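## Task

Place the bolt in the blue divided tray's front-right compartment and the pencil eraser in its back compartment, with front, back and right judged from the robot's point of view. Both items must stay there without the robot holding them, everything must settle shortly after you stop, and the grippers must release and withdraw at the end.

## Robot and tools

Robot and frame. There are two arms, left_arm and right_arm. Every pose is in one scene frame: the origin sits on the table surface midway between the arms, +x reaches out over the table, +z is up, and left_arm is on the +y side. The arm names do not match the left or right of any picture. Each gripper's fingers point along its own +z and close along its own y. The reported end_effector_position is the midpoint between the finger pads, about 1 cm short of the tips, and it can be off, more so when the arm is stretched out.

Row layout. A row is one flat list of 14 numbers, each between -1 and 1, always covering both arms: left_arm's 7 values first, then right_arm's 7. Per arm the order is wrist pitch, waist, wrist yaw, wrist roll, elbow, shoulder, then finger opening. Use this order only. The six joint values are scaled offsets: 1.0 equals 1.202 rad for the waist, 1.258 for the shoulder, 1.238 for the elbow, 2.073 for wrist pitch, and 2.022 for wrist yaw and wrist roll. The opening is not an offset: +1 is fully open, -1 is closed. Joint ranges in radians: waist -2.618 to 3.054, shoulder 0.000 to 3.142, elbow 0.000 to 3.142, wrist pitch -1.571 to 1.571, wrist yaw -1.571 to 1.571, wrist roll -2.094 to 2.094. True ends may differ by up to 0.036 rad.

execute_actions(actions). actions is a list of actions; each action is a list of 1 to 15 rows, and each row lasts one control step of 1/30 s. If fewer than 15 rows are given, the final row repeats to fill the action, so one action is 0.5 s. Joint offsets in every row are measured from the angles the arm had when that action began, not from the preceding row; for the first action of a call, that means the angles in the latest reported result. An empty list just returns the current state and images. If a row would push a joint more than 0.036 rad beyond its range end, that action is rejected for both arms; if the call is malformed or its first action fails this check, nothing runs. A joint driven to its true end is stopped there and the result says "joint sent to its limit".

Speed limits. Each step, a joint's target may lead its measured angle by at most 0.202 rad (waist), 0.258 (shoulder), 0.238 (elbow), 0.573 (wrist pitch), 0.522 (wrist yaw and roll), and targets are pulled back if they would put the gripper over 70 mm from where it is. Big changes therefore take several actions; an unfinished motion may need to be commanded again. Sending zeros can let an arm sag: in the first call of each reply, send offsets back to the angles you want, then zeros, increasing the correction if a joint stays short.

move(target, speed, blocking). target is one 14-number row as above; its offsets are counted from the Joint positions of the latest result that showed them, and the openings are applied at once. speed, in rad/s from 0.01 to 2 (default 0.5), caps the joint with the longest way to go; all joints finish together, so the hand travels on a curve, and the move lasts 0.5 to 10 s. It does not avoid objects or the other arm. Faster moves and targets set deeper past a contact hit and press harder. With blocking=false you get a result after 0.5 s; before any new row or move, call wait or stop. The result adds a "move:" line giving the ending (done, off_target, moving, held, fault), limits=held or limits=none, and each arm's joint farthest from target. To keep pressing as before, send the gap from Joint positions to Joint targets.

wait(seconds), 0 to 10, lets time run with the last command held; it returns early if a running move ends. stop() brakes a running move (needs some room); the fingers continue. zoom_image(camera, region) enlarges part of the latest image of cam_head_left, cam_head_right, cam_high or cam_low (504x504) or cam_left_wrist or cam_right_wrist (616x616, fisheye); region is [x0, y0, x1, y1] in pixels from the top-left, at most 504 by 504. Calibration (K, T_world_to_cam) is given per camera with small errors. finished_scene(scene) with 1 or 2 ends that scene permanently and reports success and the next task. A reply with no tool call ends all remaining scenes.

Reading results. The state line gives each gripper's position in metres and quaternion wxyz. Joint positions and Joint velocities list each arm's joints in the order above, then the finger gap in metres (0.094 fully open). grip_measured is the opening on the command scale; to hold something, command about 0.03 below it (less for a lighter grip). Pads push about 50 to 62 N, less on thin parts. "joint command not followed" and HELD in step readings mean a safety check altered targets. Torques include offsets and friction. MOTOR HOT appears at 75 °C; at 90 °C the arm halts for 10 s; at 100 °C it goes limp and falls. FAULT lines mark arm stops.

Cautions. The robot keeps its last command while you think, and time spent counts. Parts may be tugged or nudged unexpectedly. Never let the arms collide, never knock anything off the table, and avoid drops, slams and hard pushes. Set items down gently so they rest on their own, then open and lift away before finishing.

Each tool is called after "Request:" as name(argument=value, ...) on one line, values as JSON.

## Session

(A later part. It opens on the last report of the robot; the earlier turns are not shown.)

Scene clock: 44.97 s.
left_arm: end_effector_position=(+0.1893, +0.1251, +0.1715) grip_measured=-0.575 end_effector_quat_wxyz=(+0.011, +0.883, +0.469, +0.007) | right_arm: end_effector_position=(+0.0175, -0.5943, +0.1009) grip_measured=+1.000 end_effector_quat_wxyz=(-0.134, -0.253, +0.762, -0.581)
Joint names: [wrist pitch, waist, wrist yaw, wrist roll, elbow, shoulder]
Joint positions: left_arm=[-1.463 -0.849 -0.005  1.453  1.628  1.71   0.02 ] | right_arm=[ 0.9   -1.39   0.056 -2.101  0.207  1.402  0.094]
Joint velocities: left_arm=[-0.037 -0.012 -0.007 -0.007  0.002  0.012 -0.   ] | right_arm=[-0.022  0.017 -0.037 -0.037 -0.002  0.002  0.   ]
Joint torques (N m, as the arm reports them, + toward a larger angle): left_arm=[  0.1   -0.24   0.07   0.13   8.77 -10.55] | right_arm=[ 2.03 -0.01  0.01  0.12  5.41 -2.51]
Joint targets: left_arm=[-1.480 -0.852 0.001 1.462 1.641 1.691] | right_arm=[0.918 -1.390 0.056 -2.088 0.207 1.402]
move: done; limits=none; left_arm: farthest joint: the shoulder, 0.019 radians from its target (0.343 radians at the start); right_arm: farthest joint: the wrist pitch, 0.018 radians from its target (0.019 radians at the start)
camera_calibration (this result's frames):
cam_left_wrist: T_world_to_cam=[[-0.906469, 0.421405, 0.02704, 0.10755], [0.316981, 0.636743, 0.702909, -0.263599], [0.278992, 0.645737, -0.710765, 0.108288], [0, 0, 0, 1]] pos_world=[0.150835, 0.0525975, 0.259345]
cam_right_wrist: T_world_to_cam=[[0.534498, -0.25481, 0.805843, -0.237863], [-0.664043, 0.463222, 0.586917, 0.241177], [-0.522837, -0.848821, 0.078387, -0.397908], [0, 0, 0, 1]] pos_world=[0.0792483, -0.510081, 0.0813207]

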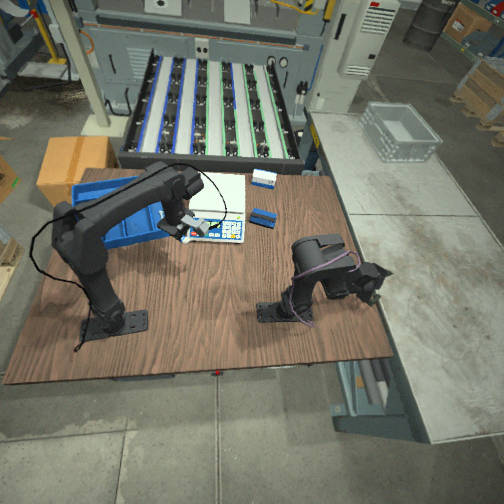

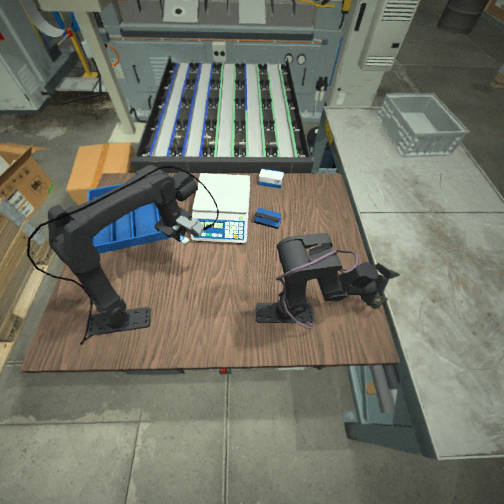

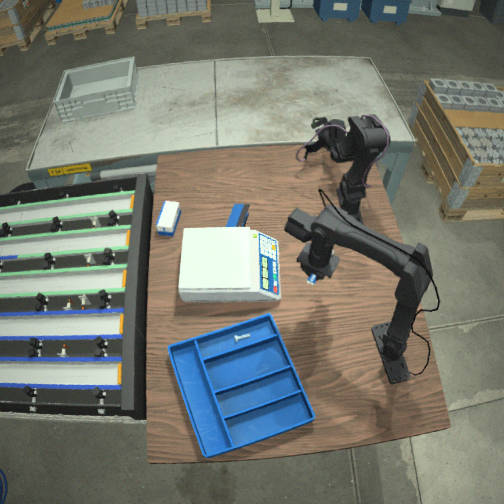

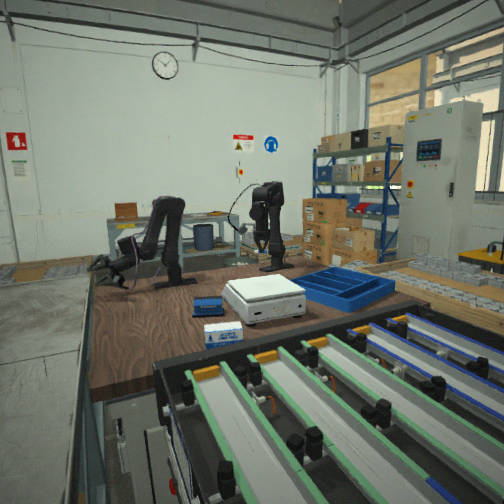

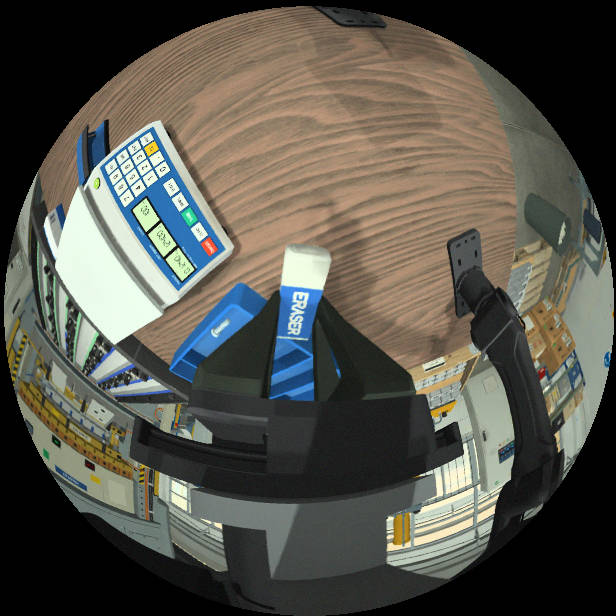

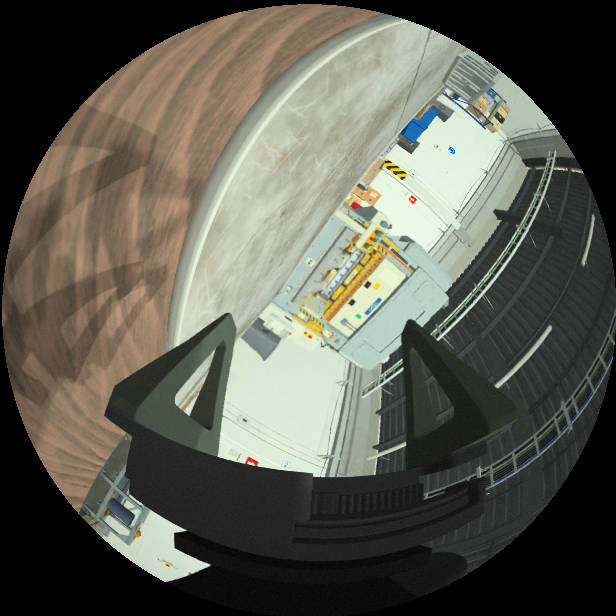

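Request:
execute_actions(actions=[])

Scene clock: 45.40 s.
left_arm: end_effector_position=(+0.1892, +0.1252, +0.1715) grip_measured=-0.575 end_effector_quat_wxyz=(+0.011, +0.883, +0.469, +0.007) | right_arm: end_effector_position=(+0.0175, -0.5943, +0.1009) grip_measured=+1.000 end_effector_quat_wxyz=(-0.134, -0.253, +0.762, -0.581)
Joint names: [wrist pitch, waist, wrist yaw, wrist roll, elbow, shoulder]
Joint positions: left_arm=[-1.463 -0.849 -0.005  1.454  1.628  1.71   0.02 ] | right_arm=[ 0.9   -1.39   0.056 -2.101  0.207  1.402  0.094]
Joint velocities: left_arm=[ 0.037 -0.002  0.007  0.007 -0.007 -0.012 -0.001] | right_arm=[ 0.022 -0.012  0.066  0.081 -0.007 -0.017  0.   ]
Joint torques (N m, as the arm reports them, + toward a larger angle): left_arm=[  0.01  -0.32   0.1    0.12   8.64 -10.71] | right_arm=[ 2.02 -0.04  0.    0.12  5.42 -2.57]
Joint targets: left_arm=[-1.480 -0.852 0.001 1.462 1.641 1.691] | right_arm=[0.918 -1.390 0.056 -2.088 0.207 1.402]
camera_calibration (this result's frames):
cam_left_wrist: T_world_to_cam=[[-0.906301, 0.421744, 0.0274059, 0.107322], [0.317423, 0.63644, 0.702984, -0.263673], [0.279037, 0.645814, -0.710678, 0.108233], [0, 0, 0, 1]] pos_world=[0.150761, 0.0526515, 0.259335]
cam_right_wrist: T_world_to_cam=[[0.534498, -0.25481, 0.805843, -0.237863], [-0.664043, 0.463222, 0.586917, 0.241177], [-0.522837, -0.848821, 0.078387, -0.397908], [0, 0, 0, 1]] pos_world=[0.0792483, -0.510081, 0.0813207]

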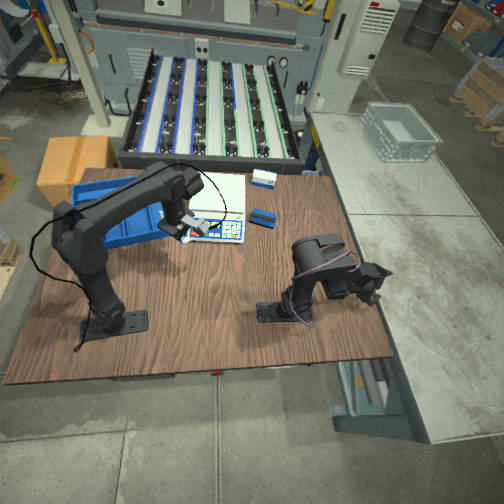

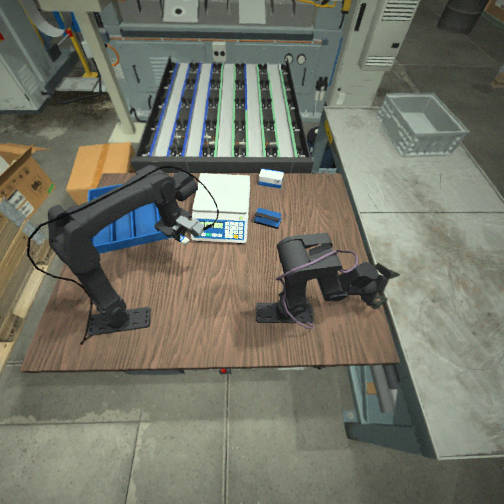

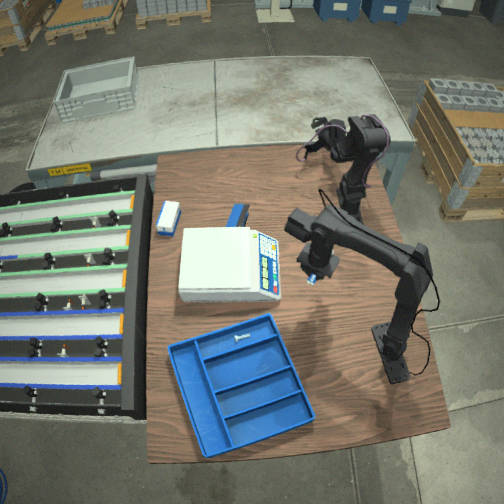

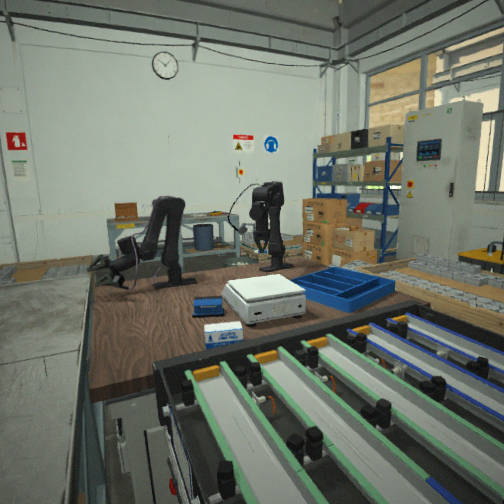

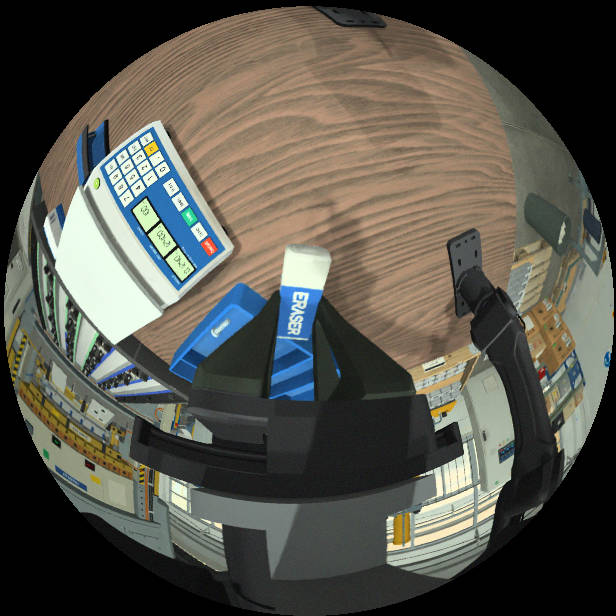

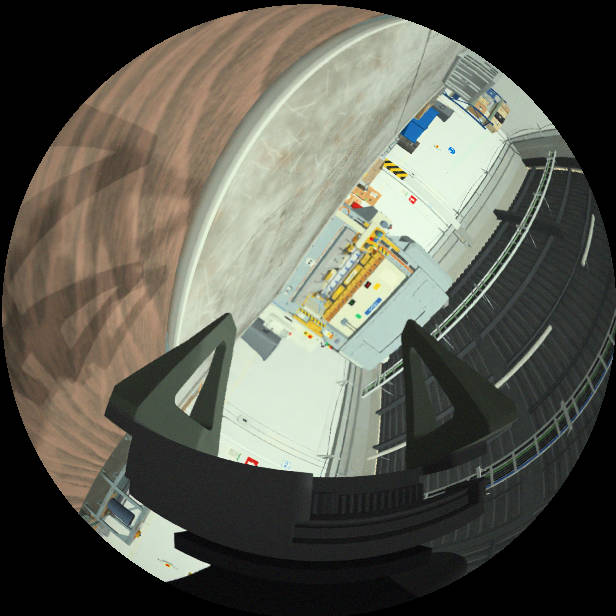

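Request:
move(target=[0.31, 0.756, 0.002, 0.036, 0.43, 0.515, -0.61, 0.009, 0, 0, 0.006, 0, 0, 1], speed=0.6)

Scene clock: 47.80 s.
left_arm: end_effector_position=(+0.5227, +0.4456, +0.0969) grip_measured=-0.575 end_effector_quat_wxyz=(+0.168, +0.591, +0.763, +0.200) | right_arm: end_effector_position=(+0.0175, -0.5943, +0.1011) grip_measured=+1.000 end_effector_quat_wxyz=(-0.134, -0.253, +0.762, -0.581)
Joint names: [wrist pitch, waist, wrist yaw, wrist roll, elbow, shoulder]
Joint positions: left_arm=[-0.823  0.063 -0.007  1.52   2.131  2.351  0.02 ] | right_arm=[ 0.901 -1.39   0.056 -2.101  0.207  1.402  0.094]
Joint velocities: left_arm=[-0.037 -0.002  0.081 -0.007 -0.022 -0.002  0.001] | right_arm=[-0.037 -0.022  0.066  0.037 -0.007 -0.017  0.   ]
Joint torques (N m, as the arm reports them, + toward a larger angle): left_arm=[  1.13  -0.42   0.16   0.11  11.4  -15.38] | right_arm=[ 2.03 -0.06  0.01  0.12  5.44 -2.53]
Joint targets: left_arm=[-0.820 0.059 -0.001 1.526 2.161 2.357] | right_arm=[0.919 -1.390 0.056 -2.089 0.207 1.402]
move: off_target (left_arm); limits=none; left_arm: farthest joint: the elbow, 0.029 radians from its target (0.532 radians at the start); right_arm: farthest joint: the wrist pitch, 0.018 radians from its target (0.018 radians at the start)
camera_calibration (this result's frames):
cam_left_wrist: T_world_to_cam=[[-0.810978, -0.377771, -0.44677, 0.628883], [-0.582506, 0.592828, 0.556096, -0.0168889], [0.0547809, 0.711228, -0.700824, -0.157638], [0, 0, 0, 1]] pos_world=[0.508808, 0.359702, 0.179882]
cam_right_wrist: T_world_to_cam=[[0.534725, -0.254115, 0.805912, -0.237626], [-0.66395, 0.463612, 0.586716, 0.241351], [-0.522724, -0.848817, 0.0791853, -0.398044], [0, 0, 0, 1]] pos_world=[0.0792426, -0.510144, 0.0814204]

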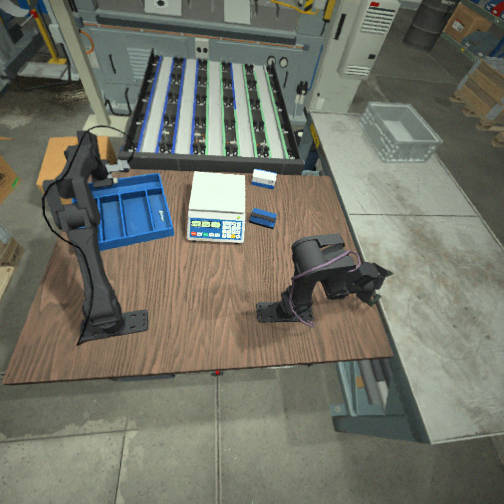

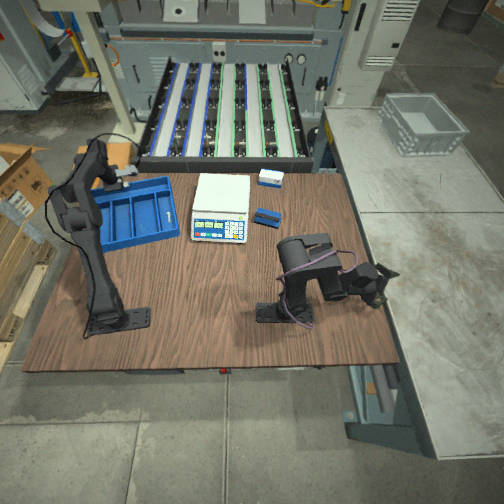

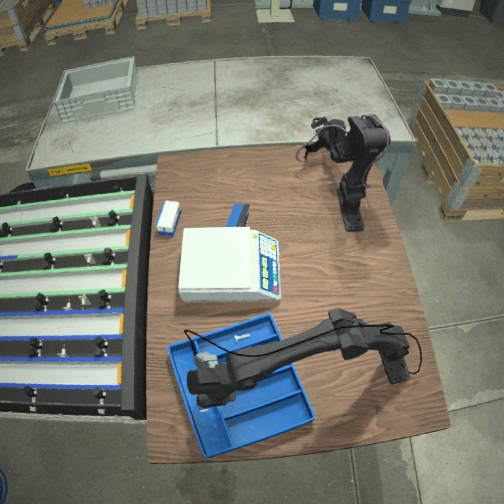

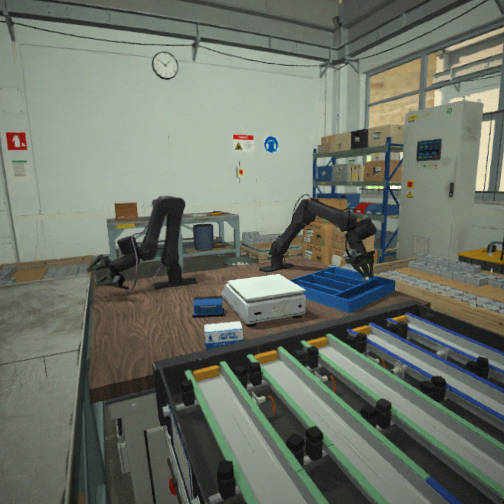

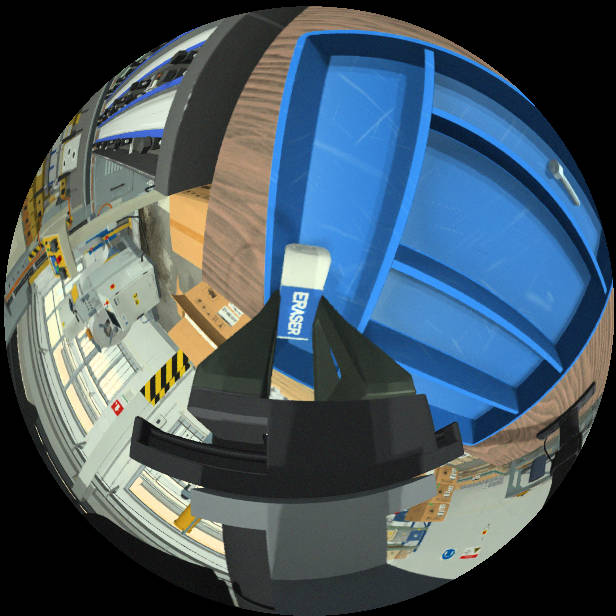

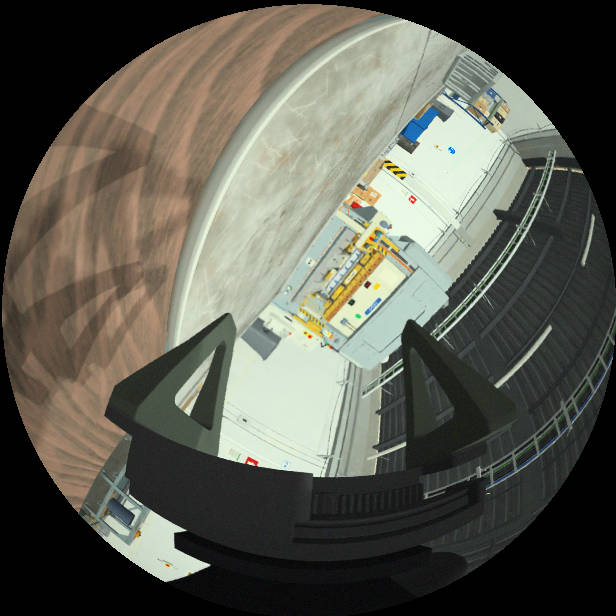

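Request:
move(target=[-0.014, 0, 0.003, 0.003, 0.08, 0.118, -0.61, 0.009, 0, 0, 0.006, 0, 0, 1], speed=0.2)

Scene clock: 49.80 s.
left_arm: end_effector_position=(+0.5296, +0.4470, +0.0449) grip_measured=-0.575 end_effector_quat_wxyz=(+0.144, +0.597, +0.770, +0.172) | right_arm: end_effector_position=(+0.0175, -0.5944, +0.1011) grip_measured=+1.000 end_effector_quat_wxyz=(-0.134, -0.254, +0.762, -0.581)
Joint names: [wrist pitch, waist, wrist yaw, wrist roll, elbow, shoulder]
Joint positions: left_arm=[-0.834  0.063 -0.007  1.52   2.203  2.487  0.02 ] | right_arm=[ 0.902 -1.39   0.056 -2.102  0.207  1.402  0.094]
Joint velocities: left_arm=[ 0.037  0.007 -0.037  0.007 -0.007  0.017 -0.001] | right_arm=[ 0.007 -0.012  0.037  0.022 -0.007  0.007  0.   ]
Joint torques (N m, as the arm reports them, + toward a larger angle): left_arm=[  0.86  -0.07   0.08   0.15  11.09 -15.81] | right_arm=[ 2.03 -0.04  0.01  0.11  5.45 -2.51]
Joint targets: left_arm=[-0.852 0.063 -0.001 1.526 2.230 2.499] | right_arm=[0.920 -1.390 0.056 -2.089 0.207 1.402]
move: off_target (left_arm); limits=none; left_arm: farthest joint: the elbow, 0.027 radians from its target (0.099 radians at the start); right_arm: farthest joint: the wrist pitch, 0.018 radians from its target (0.019 radians at the start)
camera_calibration (this result's frames):
cam_left_wrist: T_world_to_cam=[[-0.841735, -0.383621, -0.37989, 0.627638], [-0.539884, 0.601505, 0.588827, -0.0126988], [0.00261942, 0.700733, -0.713419, -0.162586], [0, 0, 0, 1]] pos_world=[0.521875, 0.362343, 0.129919]
cam_right_wrist: T_world_to_cam=[[0.534999, -0.253724, 0.805853, -0.237475], [-0.663822, 0.46378, 0.586727, 0.24141], [-0.522606, -0.848842, 0.0796941, -0.398141], [0, 0, 0, 1]] pos_world=[0.0792315, -0.510173, 0.0814576]

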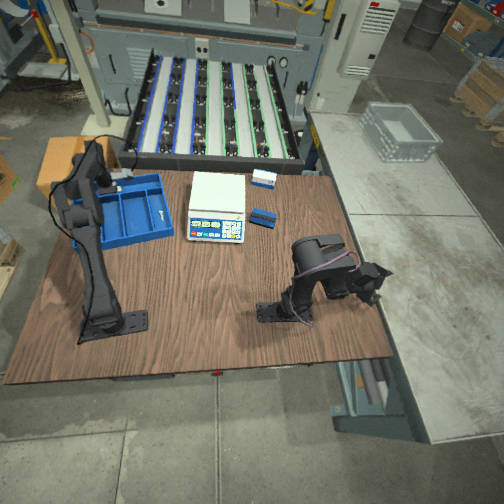

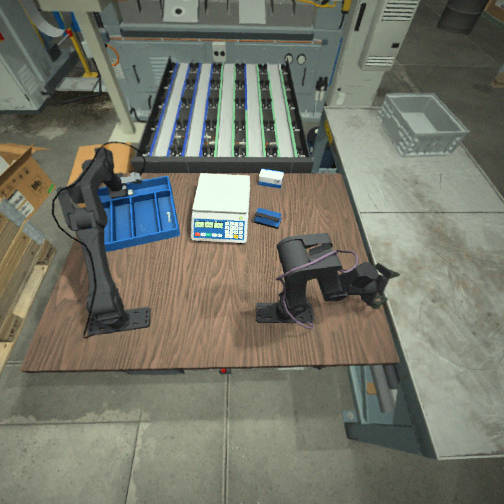

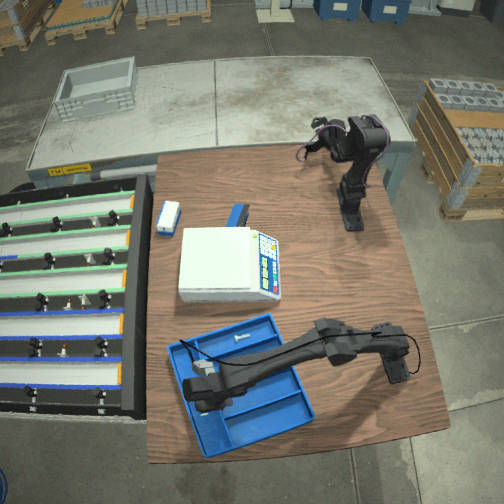

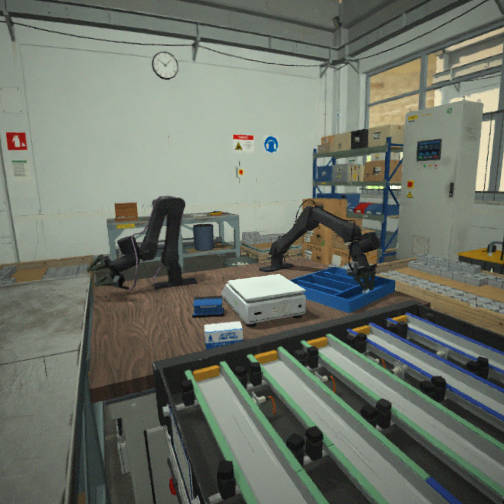

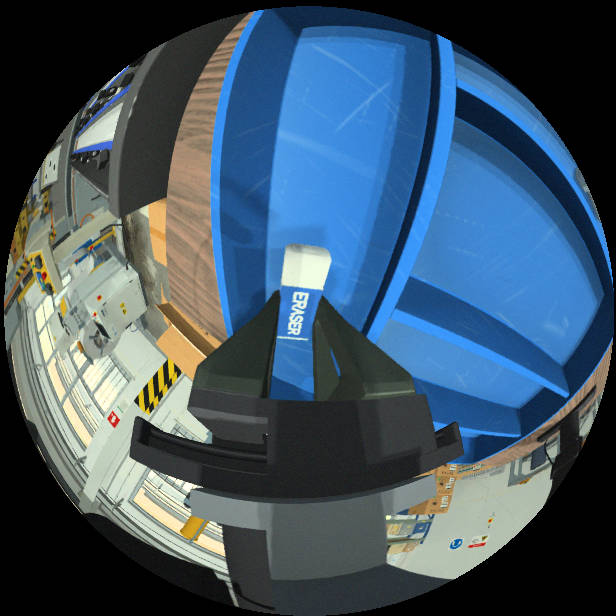

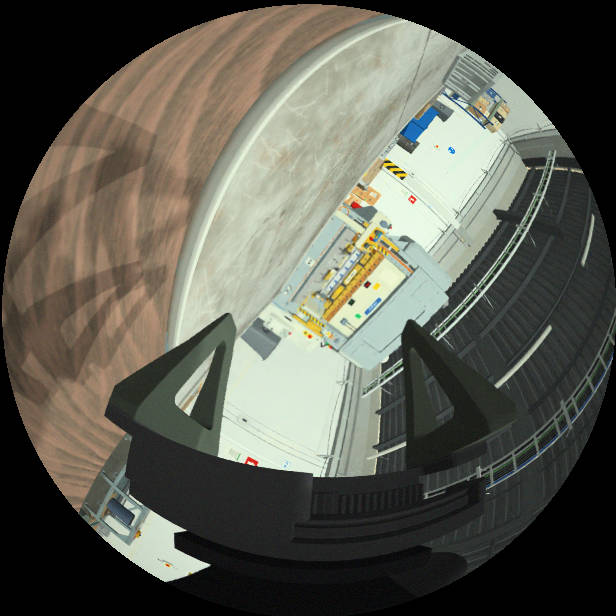

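Request:
move(target=[-0.02, 0, 0.003, 0.003, 0.022, 0.027, -0.61, 0.009, 0, 0, 0.006, 0, 0, 1], speed=0.1)

Scene clock: 50.93 s.
left_arm: end_effector_position=(+0.5250, +0.4460, +0.0334) grip_measured=-0.575 end_effector_quat_wxyz=(+0.133, +0.599, +0.773, +0.160) | right_arm: end_effector_position=(+0.0175, -0.5944, +0.1013) grip_measured=+1.000 end_effector_quat_wxyz=(-0.134, -0.253, +0.761, -0.581)
Joint names: [wrist pitch, waist, wrist yaw, wrist roll, elbow, shoulder]
Joint positions: left_arm=[-0.851  0.063 -0.007  1.52   2.206  2.506  0.02 ] | right_arm=[ 0.902 -1.39   0.056 -2.102  0.207  1.402  0.094]
Joint velocities: left_arm=[ 0.007  0.012  0.007 -0.066 -0.002 -0.007 -0.   ] | right_arm=[-0.007  0.002  0.007 -0.007  0.012 -0.022  0.   ]
Joint torques (N m, as the arm reports them, + toward a larger angle): left_arm=[  0.67   0.     0.07   0.13  10.75 -15.61] | right_arm=[ 2.03 -0.05  0.    0.11  5.44 -2.51]
Joint targets: left_arm=[-0.876 0.063 -0.001 1.526 2.230 2.521] | right_arm=[0.920 -1.390 0.056 -2.089 0.207 1.402]
move: off_target (left_arm); limits=none; left_arm: farthest joint: the elbow, 0.025 radians from its target (0.027 radians at the start); right_arm: farthest joint: the wrist pitch, 0.018 radians from its target (0.019 radians at the start)
camera_calibration (this result's frames):
cam_left_wrist: T_world_to_cam=[[-0.853603, -0.386025, -0.349779, 0.625327], [-0.520514, 0.605429, 0.602098, -0.0202504], [-0.0206587, 0.696018, -0.717728, -0.155623], [0, 0, 0, 1]] pos_world=[0.520026, 0.361968, 0.119224]
cam_right_wrist: T_world_to_cam=[[0.534905, -0.253117, 0.806107, -0.237302], [-0.66389, 0.464222, 0.5863, 0.241642], [-0.522615, -0.848781, 0.0802731, -0.398219], [0, 0, 0, 1]] pos_world=[0.0792422, -0.510242, 0.0815826]

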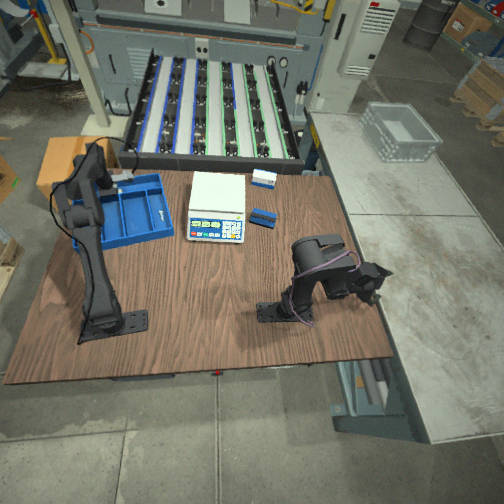

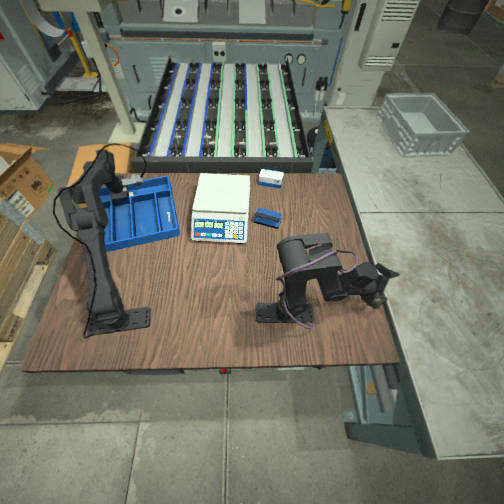

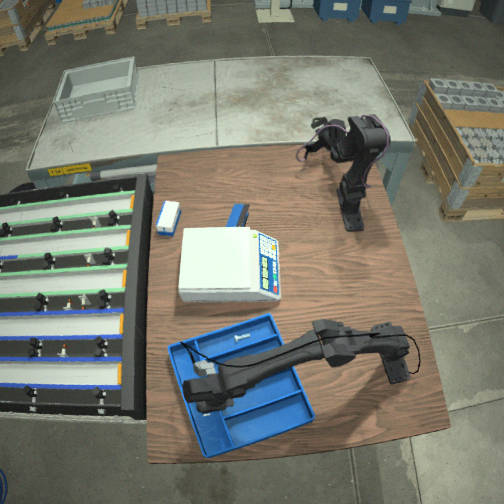

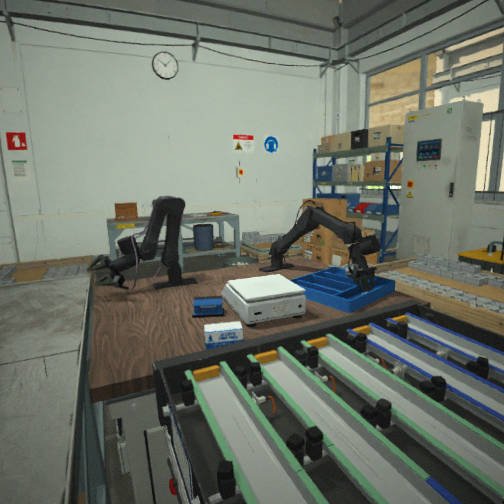

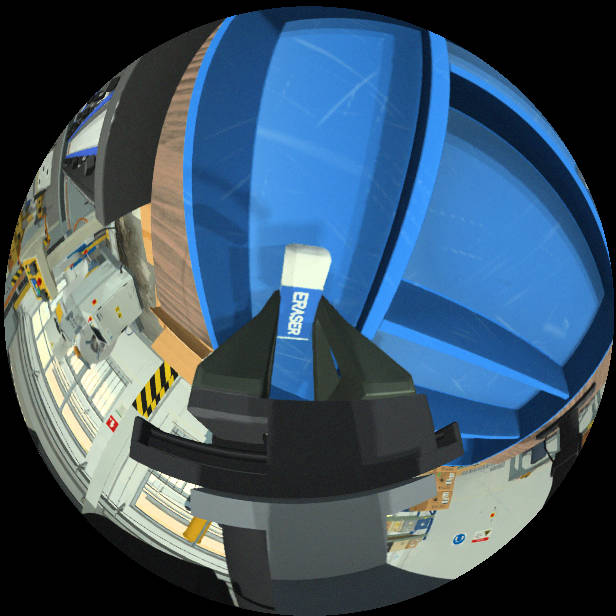

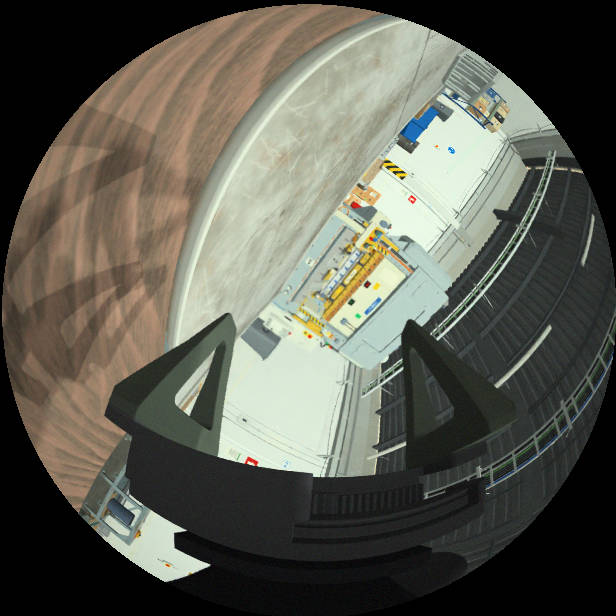

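Request:
execute_actions(actions=[[[0, 0, 0.003, 0.003, 0.02, 0.02, -0.61, 0.009, 0, 0, 0.006, 0, 0, 1]],[[0, 0, 0.003, 0.003, 0.02, 0.02, -0.5, 0.009, 0, 0, 0.006, 0, 0, 1]],[[0, 0, 0.003, 0.003, 0.02, 0.015, -0.3, 0.009, 0, 0, 0.006, 0, 0, 1]]])

Scene clock: 52.57 s.
left_arm: end_effector_position=(+0.5298, +0.4470, +0.0371) grip_measured=-0.302 end_effector_quat_wxyz=(+0.140, +0.598, +0.771, +0.168) | right_arm: end_effector_position=(+0.0176, -0.5946, +0.1018) grip_measured=+1.000 end_effector_quat_wxyz=(-0.134, -0.253, +0.761, -0.582)
Joint names: [wrist pitch, waist, wrist yaw, wrist roll, elbow, shoulder]
Joint positions: left_arm=[-0.836  0.063 -0.007  1.52   2.211  2.506  0.033] | right_arm=[ 0.904 -1.39   0.056 -2.102  0.207  1.402  0.094]
Joint velocities: left_arm=[ 0.007 -0.007 -0.066 -0.051  0.007 -0.002 -0.   ] | right_arm=[ 0.051 -0.002 -0.022 -0.081 -0.002 -0.027  0.   ]
Joint torques (N m, as the arm reports them, + toward a larger angle): left_arm=[  0.88  -0.09   0.11   0.14  10.33 -15.2 ] | right_arm=[ 2.03 -0.03  0.01  0.11  5.42 -2.54]
Joint targets: left_arm=[-0.845 0.063 -0.001 1.526 2.231 2.524] | right_arm=[0.922 -1.390 0.056 -2.090 0.207 1.402]
Step readings (joint positions; steps 1 to 15: 1st action; 16 to 30: 2nd action; 31 to 45: 3rd action):
0: left_arm=[-0.851 0.063 -0.007 1.520 2.206 2.506] | right_arm=[0.902 -1.390 0.056 -2.102 0.207 1.402]
1: left_arm=[-0.851 0.063 -0.007 1.520 2.206 2.506] | right_arm=[0.902 -1.390 0.056 -2.102 0.207 1.402]
2: left_arm=[-0.851 0.063 -0.007 1.520 2.206 2.506] | right_arm=[0.903 -1.390 0.056 -2.102 0.207 1.402]
4: left_arm=[-0.851 0.063 -0.007 1.520 2.206 2.506] | right_arm=[0.903 -1.390 0.056 -2.102 0.207 1.402]
8: left_arm=[-0.851 0.063 -0.007 1.520 2.206 2.506] | right_arm=[0.903 -1.390 0.056 -2.102 0.207 1.402]
15: left_arm=[-0.851 0.063 -0.007 1.520 2.206 2.506] | right_arm=[0.903 -1.390 0.056 -2.102 0.207 1.402]
16: left_arm=[-0.850 0.063 -0.007 1.520 2.206 2.506] | right_arm=[0.903 -1.390 0.056 -2.102 0.207 1.402]
17: left_arm=[-0.847 0.063 -0.007 1.520 2.206 2.506] | right_arm=[0.903 -1.390 0.056 -2.102 0.207 1.402]
19: left_arm=[-0.846 0.063 -0.007 1.520 2.206 2.506] | right_arm=[0.903 -1.390 0.056 -2.102 0.207 1.402]
23: left_arm=[-0.845 0.063 -0.007 1.520 2.206 2.506] | right_arm=[0.903 -1.390 0.056 -2.102 0.207 1.402]
30: left_arm=[-0.845 0.063 -0.007 1.520 2.206 2.506] | right_arm=[0.904 -1.390 0.056 -2.102 0.207 1.402]
31: left_arm=[-0.841 0.063 -0.007 1.520 2.206 2.506] | right_arm=[0.904 -1.390 0.056 -2.102 0.207 1.402]
32: left_arm=[-0.836 0.063 -0.007 1.520 2.209 2.506] | right_arm=[0.904 -1.390 0.056 -2.102 0.207 1.402]
34: left_arm=[-0.836 0.063 -0.007 1.520 2.211 2.506] | right_arm=[0.904 -1.390 0.056 -2.102 0.207 1.402]
38: left_arm=[-0.836 0.063 -0.007 1.520 2.211 2.506] | right_arm=[0.904 -1.390 0.056 -2.102 0.207 1.402]
45: Joint positions above
camera_calibration (this result's frames):
cam_left_wrist: T_world_to_cam=[[-0.846076, -0.384501, -0.369207, 0.62714], [-0.533032, 0.602893, 0.593631, -0.0124546], [-0.00565885, 0.699056, -0.715044, -0.162985], [0, 0, 0, 1]] pos_world=[0.523047, 0.362581, 0.122396]
cam_right_wrist: T_world_to_cam=[[0.53467, -0.251597, 0.806739, -0.23687], [-0.664061, 0.465326, 0.58523, 0.242221], [-0.522639, -0.848629, 0.0817204, -0.398416], [0, 0, 0, 1]] pos_world=[0.0792689, -0.510414, 0.0818956]

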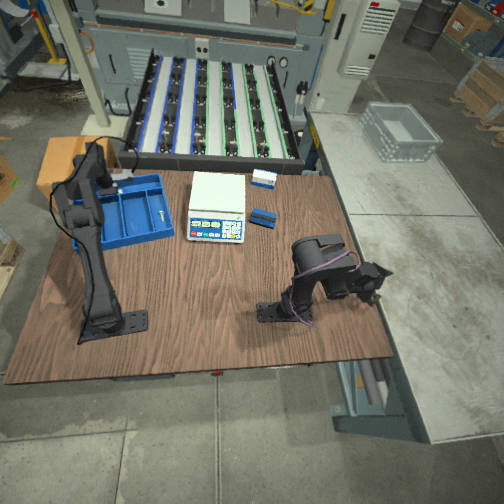

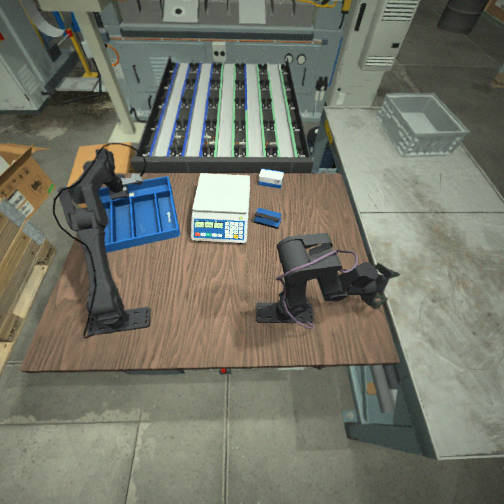

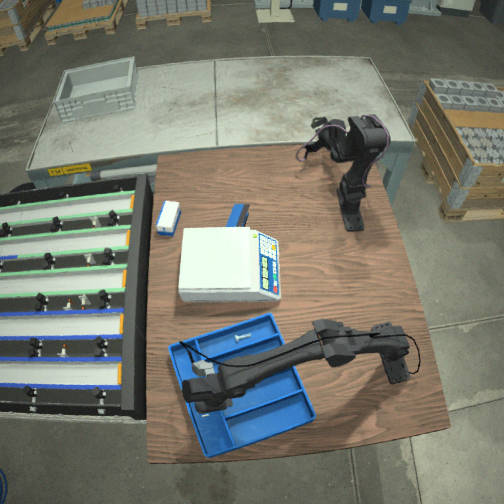

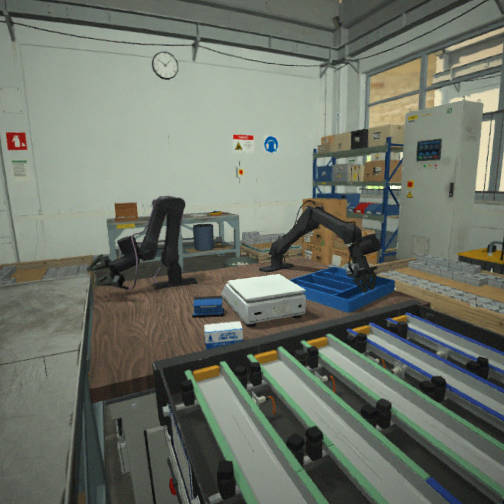

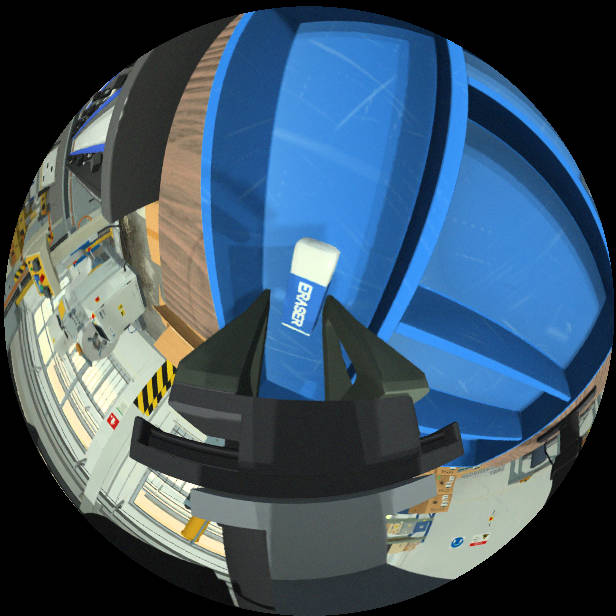

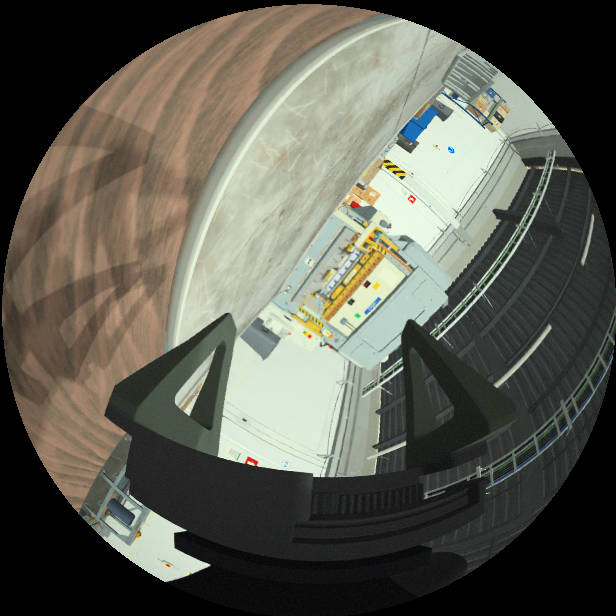

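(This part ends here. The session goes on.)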